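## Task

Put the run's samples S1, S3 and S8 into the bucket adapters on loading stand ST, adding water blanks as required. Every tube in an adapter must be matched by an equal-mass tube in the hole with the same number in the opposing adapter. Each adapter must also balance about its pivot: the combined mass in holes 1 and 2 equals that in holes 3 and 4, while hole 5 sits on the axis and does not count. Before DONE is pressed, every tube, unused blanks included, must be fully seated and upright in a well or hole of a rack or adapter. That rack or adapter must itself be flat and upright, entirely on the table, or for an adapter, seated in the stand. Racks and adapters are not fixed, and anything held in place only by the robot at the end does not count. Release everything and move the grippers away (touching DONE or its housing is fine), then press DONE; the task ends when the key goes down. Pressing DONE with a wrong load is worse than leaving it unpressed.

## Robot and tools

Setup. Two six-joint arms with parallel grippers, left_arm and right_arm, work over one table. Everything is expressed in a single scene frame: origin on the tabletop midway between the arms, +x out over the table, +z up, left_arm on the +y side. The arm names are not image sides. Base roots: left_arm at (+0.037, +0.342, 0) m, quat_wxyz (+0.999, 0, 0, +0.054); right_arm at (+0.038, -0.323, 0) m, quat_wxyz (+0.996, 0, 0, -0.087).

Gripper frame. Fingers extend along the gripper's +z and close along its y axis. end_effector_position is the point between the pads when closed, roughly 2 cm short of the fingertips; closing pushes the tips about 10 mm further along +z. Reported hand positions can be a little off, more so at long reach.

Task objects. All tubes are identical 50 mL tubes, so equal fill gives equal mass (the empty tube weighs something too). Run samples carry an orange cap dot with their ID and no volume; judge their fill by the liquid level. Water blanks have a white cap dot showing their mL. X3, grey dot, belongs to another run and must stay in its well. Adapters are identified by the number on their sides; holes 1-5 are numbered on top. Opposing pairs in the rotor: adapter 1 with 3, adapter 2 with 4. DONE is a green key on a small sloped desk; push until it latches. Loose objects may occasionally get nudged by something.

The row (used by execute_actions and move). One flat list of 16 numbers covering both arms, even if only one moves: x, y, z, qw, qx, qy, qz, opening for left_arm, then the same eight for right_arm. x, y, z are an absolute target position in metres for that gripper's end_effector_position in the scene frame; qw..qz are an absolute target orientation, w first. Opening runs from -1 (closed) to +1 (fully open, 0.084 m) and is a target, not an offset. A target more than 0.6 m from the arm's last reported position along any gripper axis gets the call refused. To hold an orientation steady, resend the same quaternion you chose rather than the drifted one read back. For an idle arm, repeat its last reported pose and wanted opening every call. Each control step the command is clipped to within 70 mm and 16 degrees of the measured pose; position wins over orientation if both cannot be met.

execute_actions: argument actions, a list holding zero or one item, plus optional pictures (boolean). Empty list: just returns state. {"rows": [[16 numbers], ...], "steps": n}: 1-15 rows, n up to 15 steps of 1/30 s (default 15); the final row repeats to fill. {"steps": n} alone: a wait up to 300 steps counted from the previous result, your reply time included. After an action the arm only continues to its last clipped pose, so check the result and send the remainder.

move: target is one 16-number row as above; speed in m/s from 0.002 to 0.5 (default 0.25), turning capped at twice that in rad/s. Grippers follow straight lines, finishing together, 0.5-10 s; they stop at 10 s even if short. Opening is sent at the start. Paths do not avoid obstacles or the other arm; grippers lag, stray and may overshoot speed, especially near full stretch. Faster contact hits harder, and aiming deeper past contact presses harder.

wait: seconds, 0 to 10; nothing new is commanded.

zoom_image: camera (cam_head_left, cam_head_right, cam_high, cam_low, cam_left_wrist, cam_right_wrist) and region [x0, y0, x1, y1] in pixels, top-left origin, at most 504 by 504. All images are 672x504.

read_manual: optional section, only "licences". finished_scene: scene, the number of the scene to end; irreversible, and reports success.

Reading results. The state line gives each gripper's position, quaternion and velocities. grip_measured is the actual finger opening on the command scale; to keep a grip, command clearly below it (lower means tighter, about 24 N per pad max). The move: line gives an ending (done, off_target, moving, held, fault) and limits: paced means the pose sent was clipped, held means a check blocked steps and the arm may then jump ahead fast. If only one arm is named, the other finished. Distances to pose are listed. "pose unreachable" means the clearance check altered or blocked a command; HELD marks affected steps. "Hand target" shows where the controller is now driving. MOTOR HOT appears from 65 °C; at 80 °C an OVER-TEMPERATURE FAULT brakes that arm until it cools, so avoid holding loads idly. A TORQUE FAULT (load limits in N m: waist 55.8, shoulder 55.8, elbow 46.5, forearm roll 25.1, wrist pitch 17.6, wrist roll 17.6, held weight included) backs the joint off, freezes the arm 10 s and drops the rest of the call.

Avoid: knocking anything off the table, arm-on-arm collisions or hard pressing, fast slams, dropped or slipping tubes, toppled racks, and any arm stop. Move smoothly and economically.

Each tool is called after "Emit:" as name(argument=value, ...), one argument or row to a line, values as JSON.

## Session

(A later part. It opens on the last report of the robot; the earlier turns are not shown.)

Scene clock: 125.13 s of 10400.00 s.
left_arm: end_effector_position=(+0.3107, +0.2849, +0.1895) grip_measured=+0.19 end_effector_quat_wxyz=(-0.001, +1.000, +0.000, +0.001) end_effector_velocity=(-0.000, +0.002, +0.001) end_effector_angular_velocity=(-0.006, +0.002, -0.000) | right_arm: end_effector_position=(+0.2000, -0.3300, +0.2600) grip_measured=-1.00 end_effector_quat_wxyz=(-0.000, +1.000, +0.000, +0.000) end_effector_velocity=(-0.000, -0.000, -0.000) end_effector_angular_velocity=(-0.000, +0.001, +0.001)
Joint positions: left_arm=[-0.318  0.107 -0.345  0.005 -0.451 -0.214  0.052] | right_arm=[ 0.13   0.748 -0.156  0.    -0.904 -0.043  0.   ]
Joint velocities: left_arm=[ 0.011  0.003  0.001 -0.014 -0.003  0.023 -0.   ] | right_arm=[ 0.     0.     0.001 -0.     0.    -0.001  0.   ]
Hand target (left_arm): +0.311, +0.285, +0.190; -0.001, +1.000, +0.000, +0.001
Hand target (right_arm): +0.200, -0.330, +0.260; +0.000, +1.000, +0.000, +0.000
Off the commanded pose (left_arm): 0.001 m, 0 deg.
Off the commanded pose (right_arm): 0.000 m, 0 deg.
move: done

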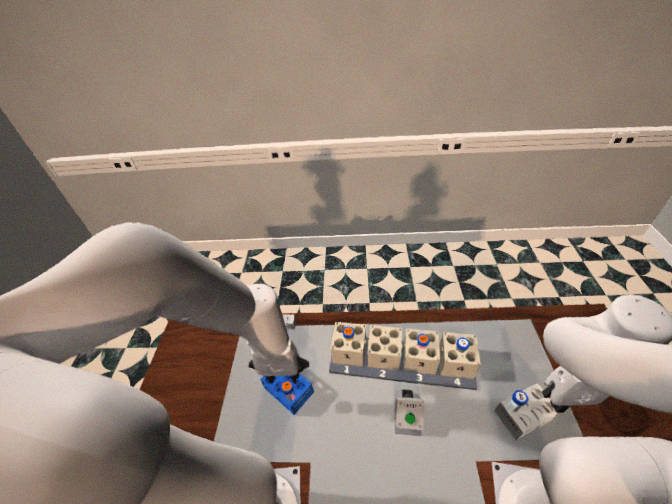

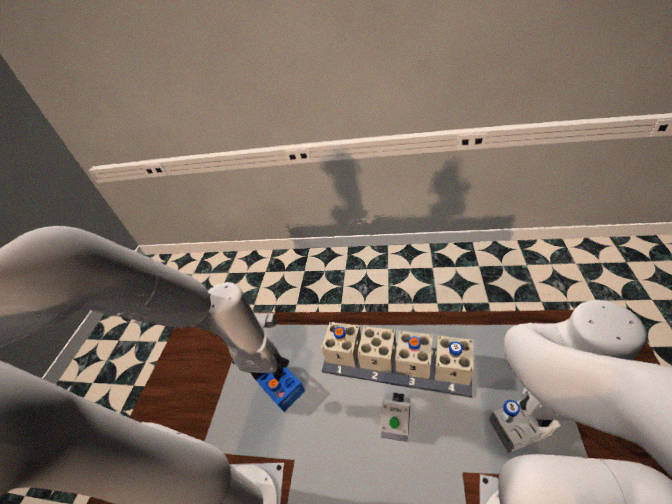

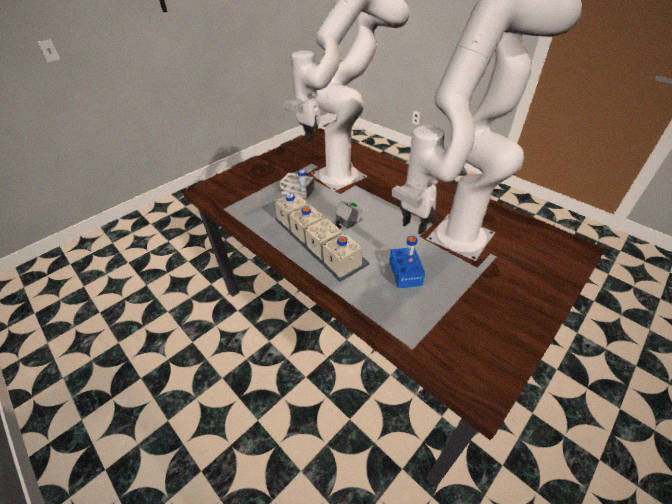

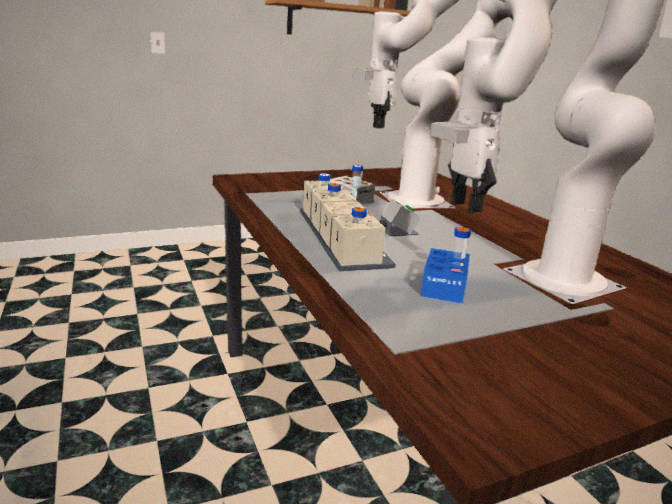

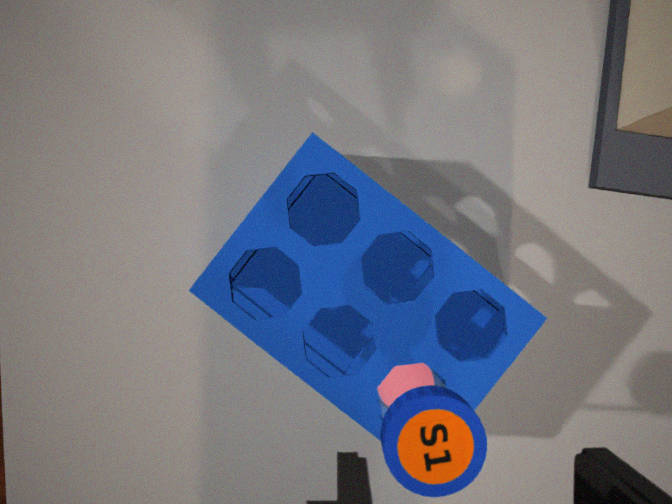

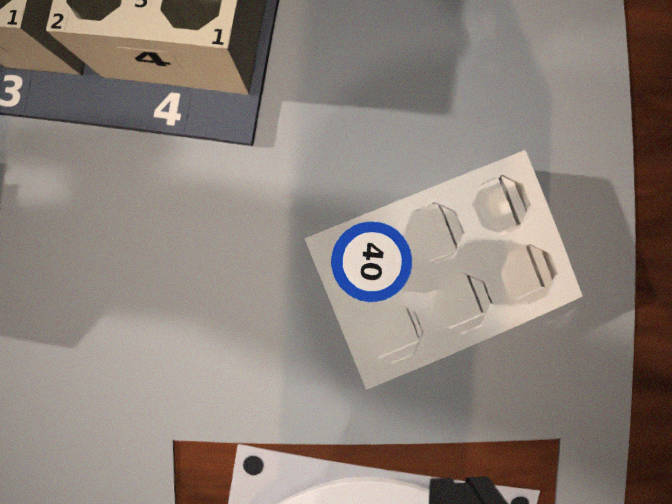

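Emit:
move(
  target=[0.311,0.2855,0.117,0,1,0,0,0.2,0.2,-0.33,0.26,0,1,0,0,-1],
  speed=0.12,
)

Emit:
execute_actions(
  actions=[
    {"rows":[[0.311,0.2855,0.117,0,1,0,0,-0.5,0.2,-0.33,0.26,0,1,0,0,-1]],"steps":12},
  ],
  pictures=false,
)

Emit:
move(
  target=[0.311,0.2855,0.245,0,1,0,0,-0.5,0.2,-0.33,0.26,0,1,0,0,-1],
  speed=0.15,
)

Emit:
move(
  target=[0.4593,0.009,0.24,0,1,0,0,-0.5,0.2,-0.33,0.26,0,1,0,0,-1],
)

Scene clock: 134.43 s of 10400.00 s.
left_arm: end_effector_position=(+0.3111, +0.2856, +0.1172) grip_measured=+0.19 end_effector_quat_wxyz=(-0.000, +1.000, +0.000, +0.000) end_effector_velocity=(+0.000, -0.000, -0.002) end_effector_angular_velocity=(-0.000, +0.001, +0.001) | right_arm: end_effector_position=(+0.2000, -0.3300, +0.2600) grip_measured=-1.00 end_effector_quat_wxyz=(-0.000, +1.000, +0.000, +0.000) end_effector_velocity=(+0.000, +0.000, +0.000) end_effector_angular_velocity=(+0.001, -0.000, -0.001)
Joint positions: left_arm=[-0.313 -0.13  -0.324  0.003 -0.194 -0.208  0.052] | right_arm=[ 0.13   0.748 -0.156  0.    -0.904 -0.043  0.   ]
Joint velocities: left_arm=[-0.    -0.009 -0.001 -0.002  0.006  0.001 -0.   ] | right_arm=[ 0.     0.001 -0.     0.001 -0.     0.001  0.   ]
Hand target (left_arm): +0.311, +0.286, +0.117; -0.000, +1.000, +0.000, +0.000
Hand target (right_arm): +0.200, -0.330, +0.260; +0.000, +1.000, -0.000, -0.000
Off the commanded pose (left_arm): 0.000 m, 0 deg.
Off the commanded pose (right_arm): 0.000 m, 0 deg.
After step 90, 5.10 s passed at rest.
move: done

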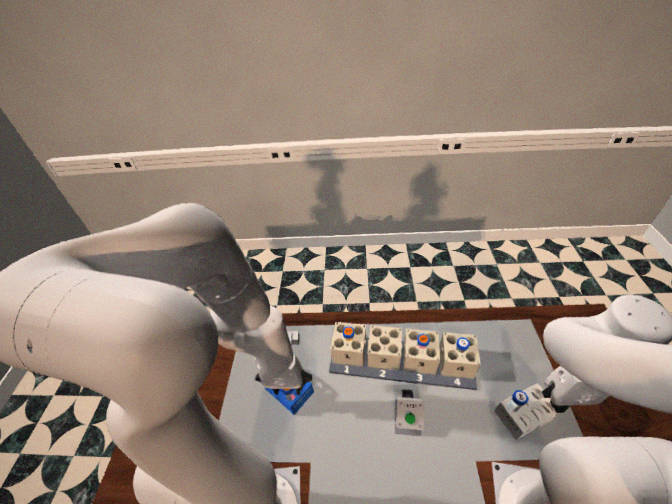

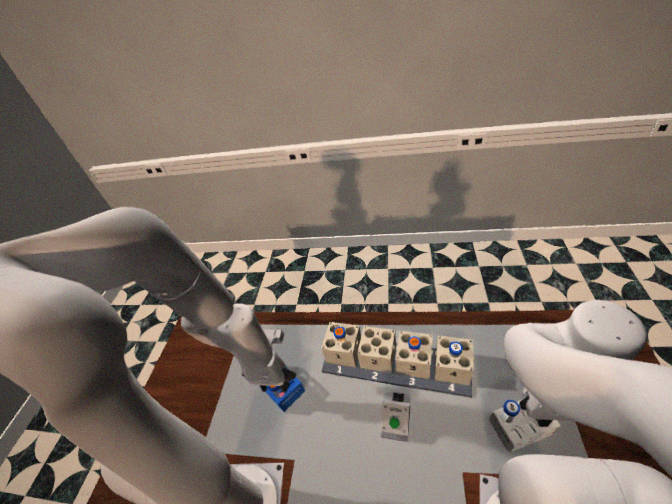

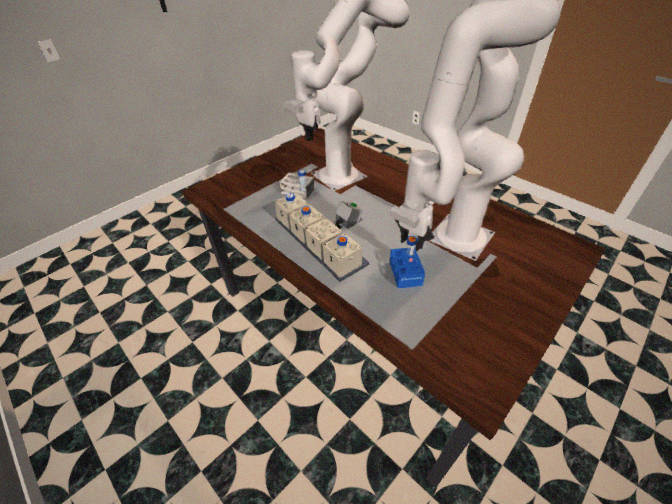

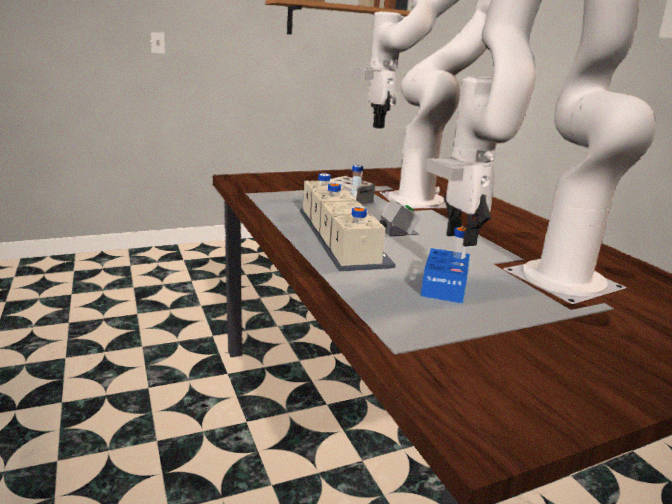

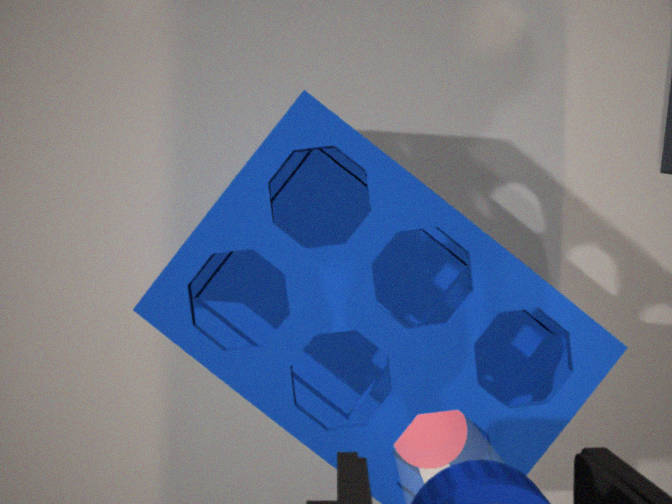

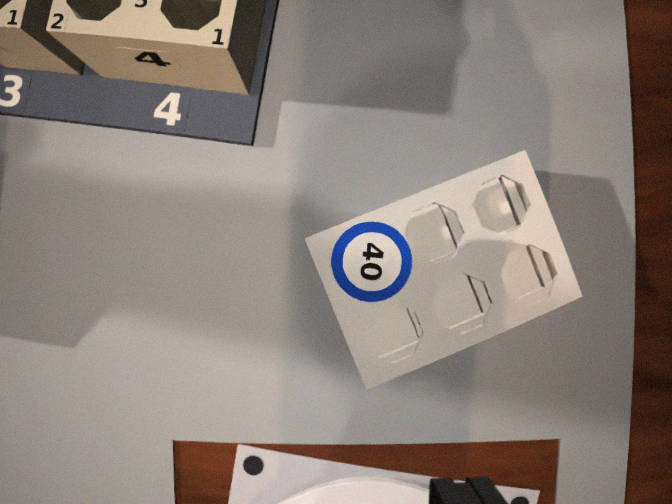

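Scene clock: 134.83 s of 10400.00 s.
left_arm: end_effector_position=(+0.3111, +0.2855, +0.1170) grip_measured=-0.26 end_effector_quat_wxyz=(-0.000, +1.000, +0.000, +0.000) end_effector_velocity=(-0.000, -0.000, -0.000) end_effector_angular_velocity=(-0.000, +0.001, -0.001) | right_arm: end_effector_position=(+0.2000, -0.3300, +0.2600) grip_measured=-1.00 end_effector_quat_wxyz=(-0.000, +1.000, +0.000, +0.000) end_effector_velocity=(+0.000, -0.000, -0.000) end_effector_angular_velocity=(-0.000, -0.000, -0.001)
Joint positions: left_arm=[-0.313 -0.13  -0.324  0.    -0.194 -0.205  0.033] | right_arm=[ 0.13   0.748 -0.156  0.    -0.904 -0.043  0.   ]
Joint velocities: left_arm=[-0.    -0.001 -0.    -0.001  0.     0.002  0.   ] | right_arm=[-0.001  0.     0.    -0.     0.     0.     0.   ]
Hand target (left_arm): +0.311, +0.286, +0.117; -0.000, +1.000, +0.000, +0.000
Hand target (right_arm): +0.200, -0.330, +0.260; -0.000, +1.000, -0.000, -0.000
Off the commanded pose (left_arm): 0.000 m, 0 deg.
Off the commanded pose (right_arm): 0.000 m, 0 deg.
Steps of this call (steps 1 to 12: all 12 steps of this action). Readings (end_effector_position):
1: left_arm (+0.3111, +0.2856, +0.1172) | right_arm (+0.2000, -0.3300, +0.2600)
2: left_arm (+0.3111, +0.2856, +0.1171) | right_arm (+0.2000, -0.3300, +0.2600)
4: left_arm (+0.3111, +0.2855, +0.1171) | right_arm (+0.2000, -0.3300, +0.2600)
8: left_arm (+0.3111, +0.2855, +0.1171) | right_arm (+0.2000, -0.3300, +0.2600)
12: the state above

Scene clock: 136.53 s of 10400.00 s.
left_arm: end_effector_position=(+0.3108, +0.2854, +0.2447) grip_measured=-0.26 end_effector_quat_wxyz=(+0.000, +1.000, -0.000, -0.000) end_effector_velocity=(+0.000, +0.000, +0.002) end_effector_angular_velocity=(+0.000, -0.001, -0.000) | right_arm: end_effector_position=(+0.2000, -0.3300, +0.2600) grip_measured=-1.00 end_effector_quat_wxyz=(-0.000, +1.000, -0.000, +0.000) end_effector_velocity=(-0.001, -0.000, -0.000) end_effector_angular_velocity=(+0.000, +0.002, -0.001)
Joint positions: left_arm=[-0.313  0.244 -0.393 -0.001 -0.637 -0.204  0.033] | right_arm=[ 0.13   0.748 -0.156  0.    -0.904 -0.043  0.   ]
Joint velocities: left_arm=[ 0.     0.006 -0.002  0.001 -0.007  0.    -0.   ] | right_arm=[-0.001 -0.     0.001 -0.    -0.001  0.     0.   ]
Hand target (left_arm): +0.311, +0.285, +0.245; +0.000, +1.000, -0.000, -0.000
Hand target (right_arm): +0.200, -0.330, +0.260; -0.000, +1.000, -0.000, +0.000
Off the commanded pose (left_arm): 0.000 m, 0 deg.
Off the commanded pose (right_arm): 0.000 m, 0 deg.
move: done

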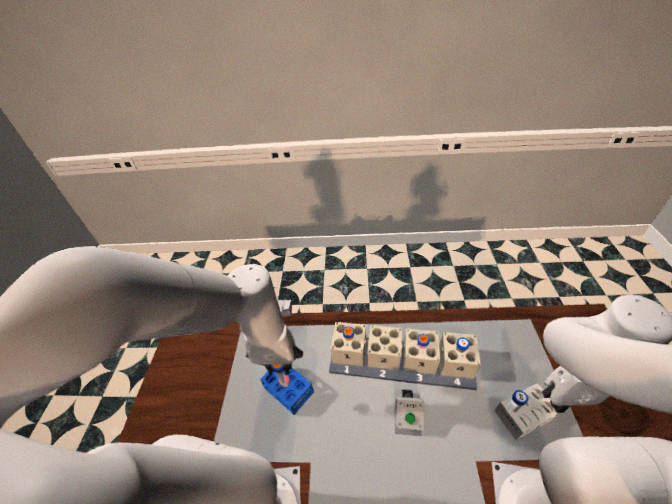

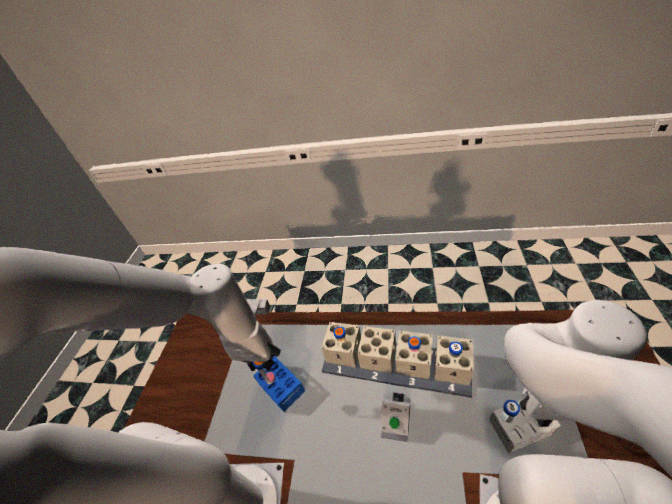

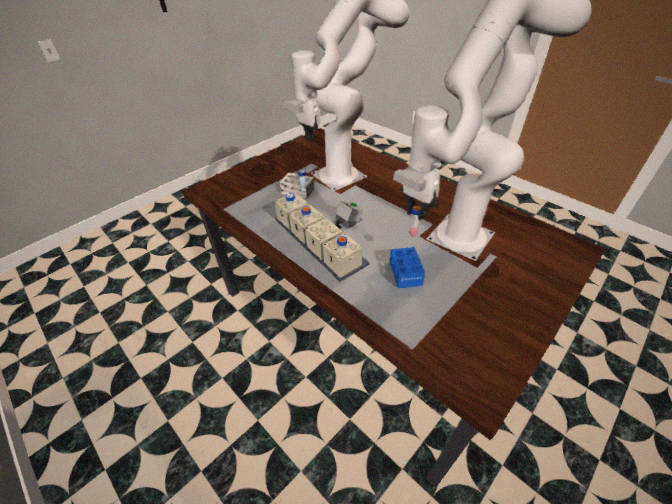

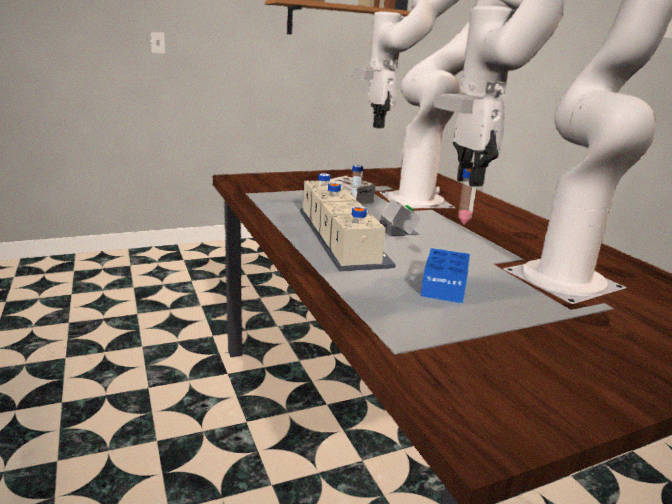

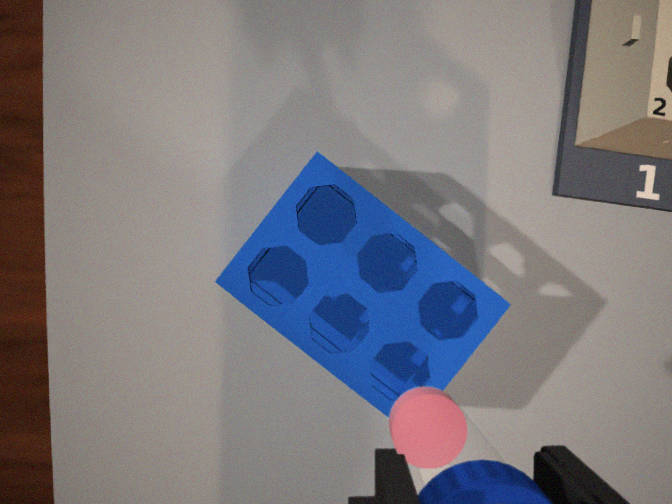

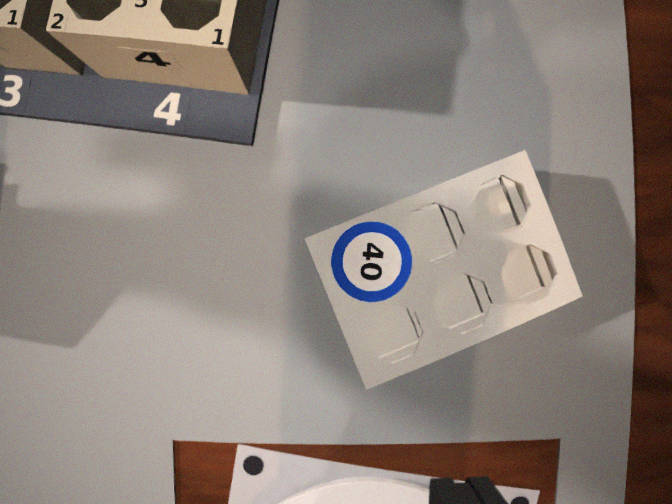

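Scene clock: 138.47 s of 10400.00 s.
left_arm: end_effector_position=(+0.4594, +0.0093, +0.2404) grip_measured=-0.26 end_effector_quat_wxyz=(+0.001, +1.000, +0.000, -0.000) end_effector_velocity=(+0.001, -0.001, -0.000) end_effector_angular_velocity=(+0.002, +0.000, +0.000) | right_arm: end_effector_position=(+0.2000, -0.3300, +0.2600) grip_measured=-1.00 end_effector_quat_wxyz=(-0.000, +1.000, -0.000, +0.000) end_effector_velocity=(-0.000, -0.000, -0.000) end_effector_angular_velocity=(-0.000, +0.001, +0.001)
Joint positions: left_arm=[-0.776 -0.405 -1.084 -0.002 -0.679 -0.665  0.033] | right_arm=[ 0.13   0.748 -0.156  0.    -0.904 -0.043  0.   ]
Joint velocities: left_arm=[-0.001 -0.005 -0.006  0.002 -0.003 -0.003 -0.   ] | right_arm=[ 0.    -0.     0.    -0.    -0.001 -0.     0.   ]
Hand target (left_arm): +0.460, +0.009, +0.240; +0.001, +1.000, -0.000, -0.001
Hand target (right_arm): +0.200, -0.330, +0.260; +0.000, +1.000, +0.000, -0.000
Off the commanded pose (left_arm): 0.000 m, 0 deg.
Off the commanded pose (right_arm): 0.000 m, 0 deg.
move: done

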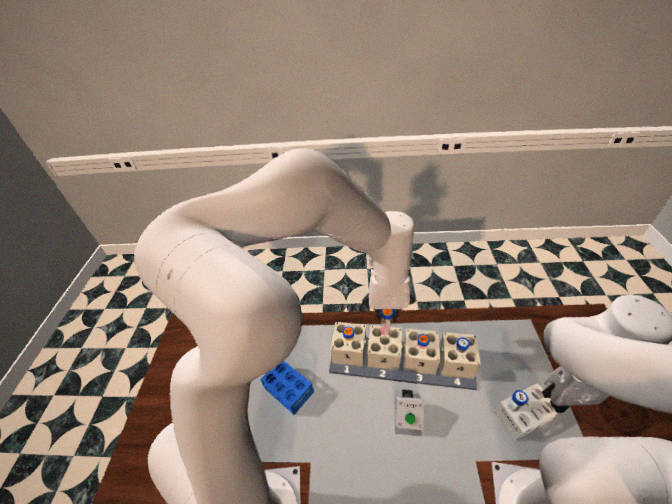

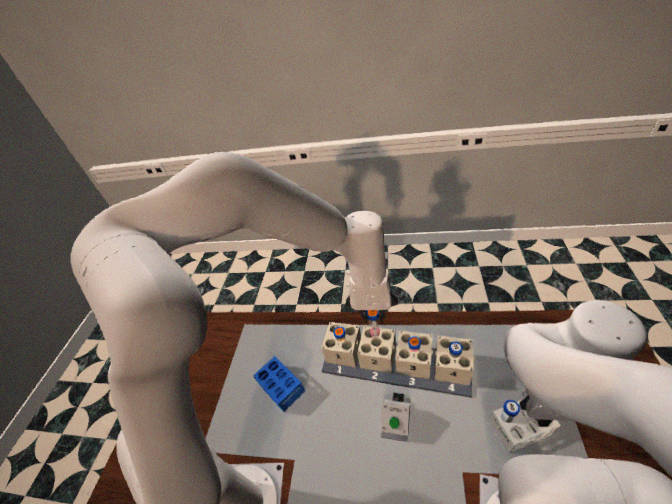

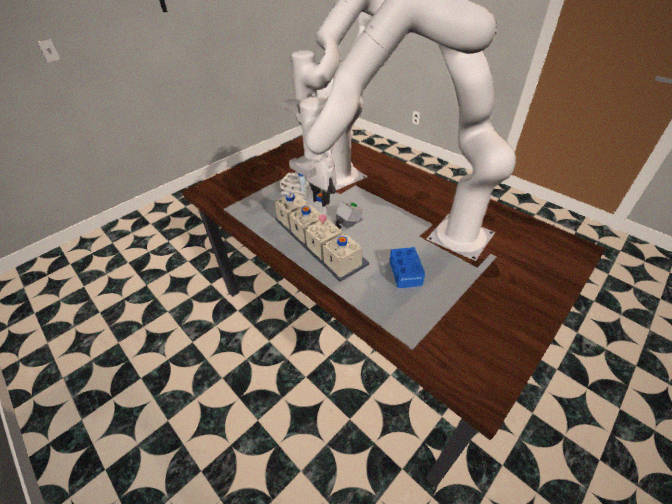

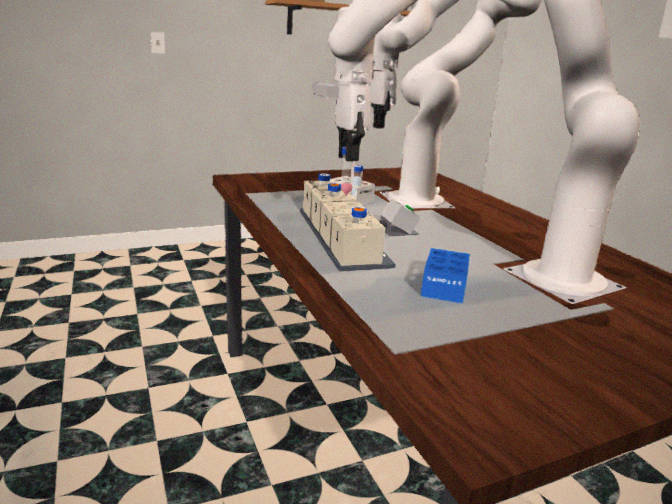

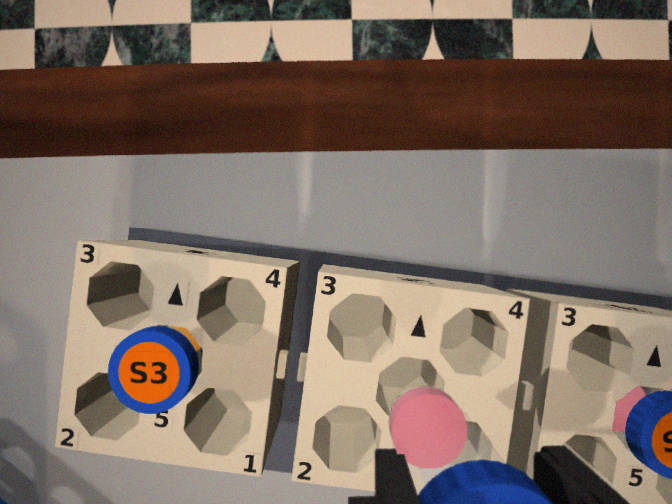

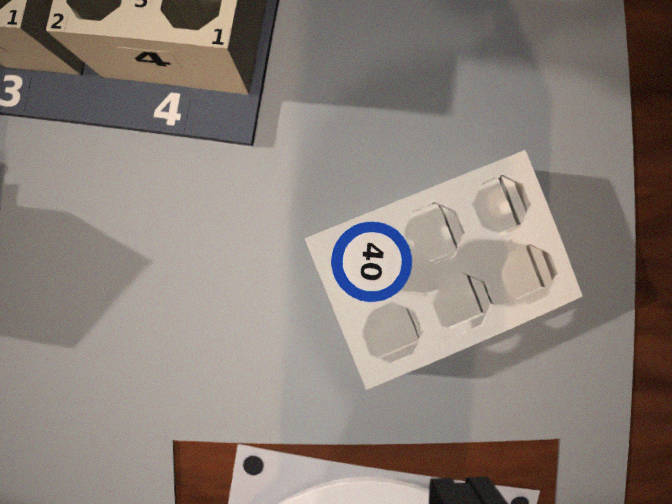

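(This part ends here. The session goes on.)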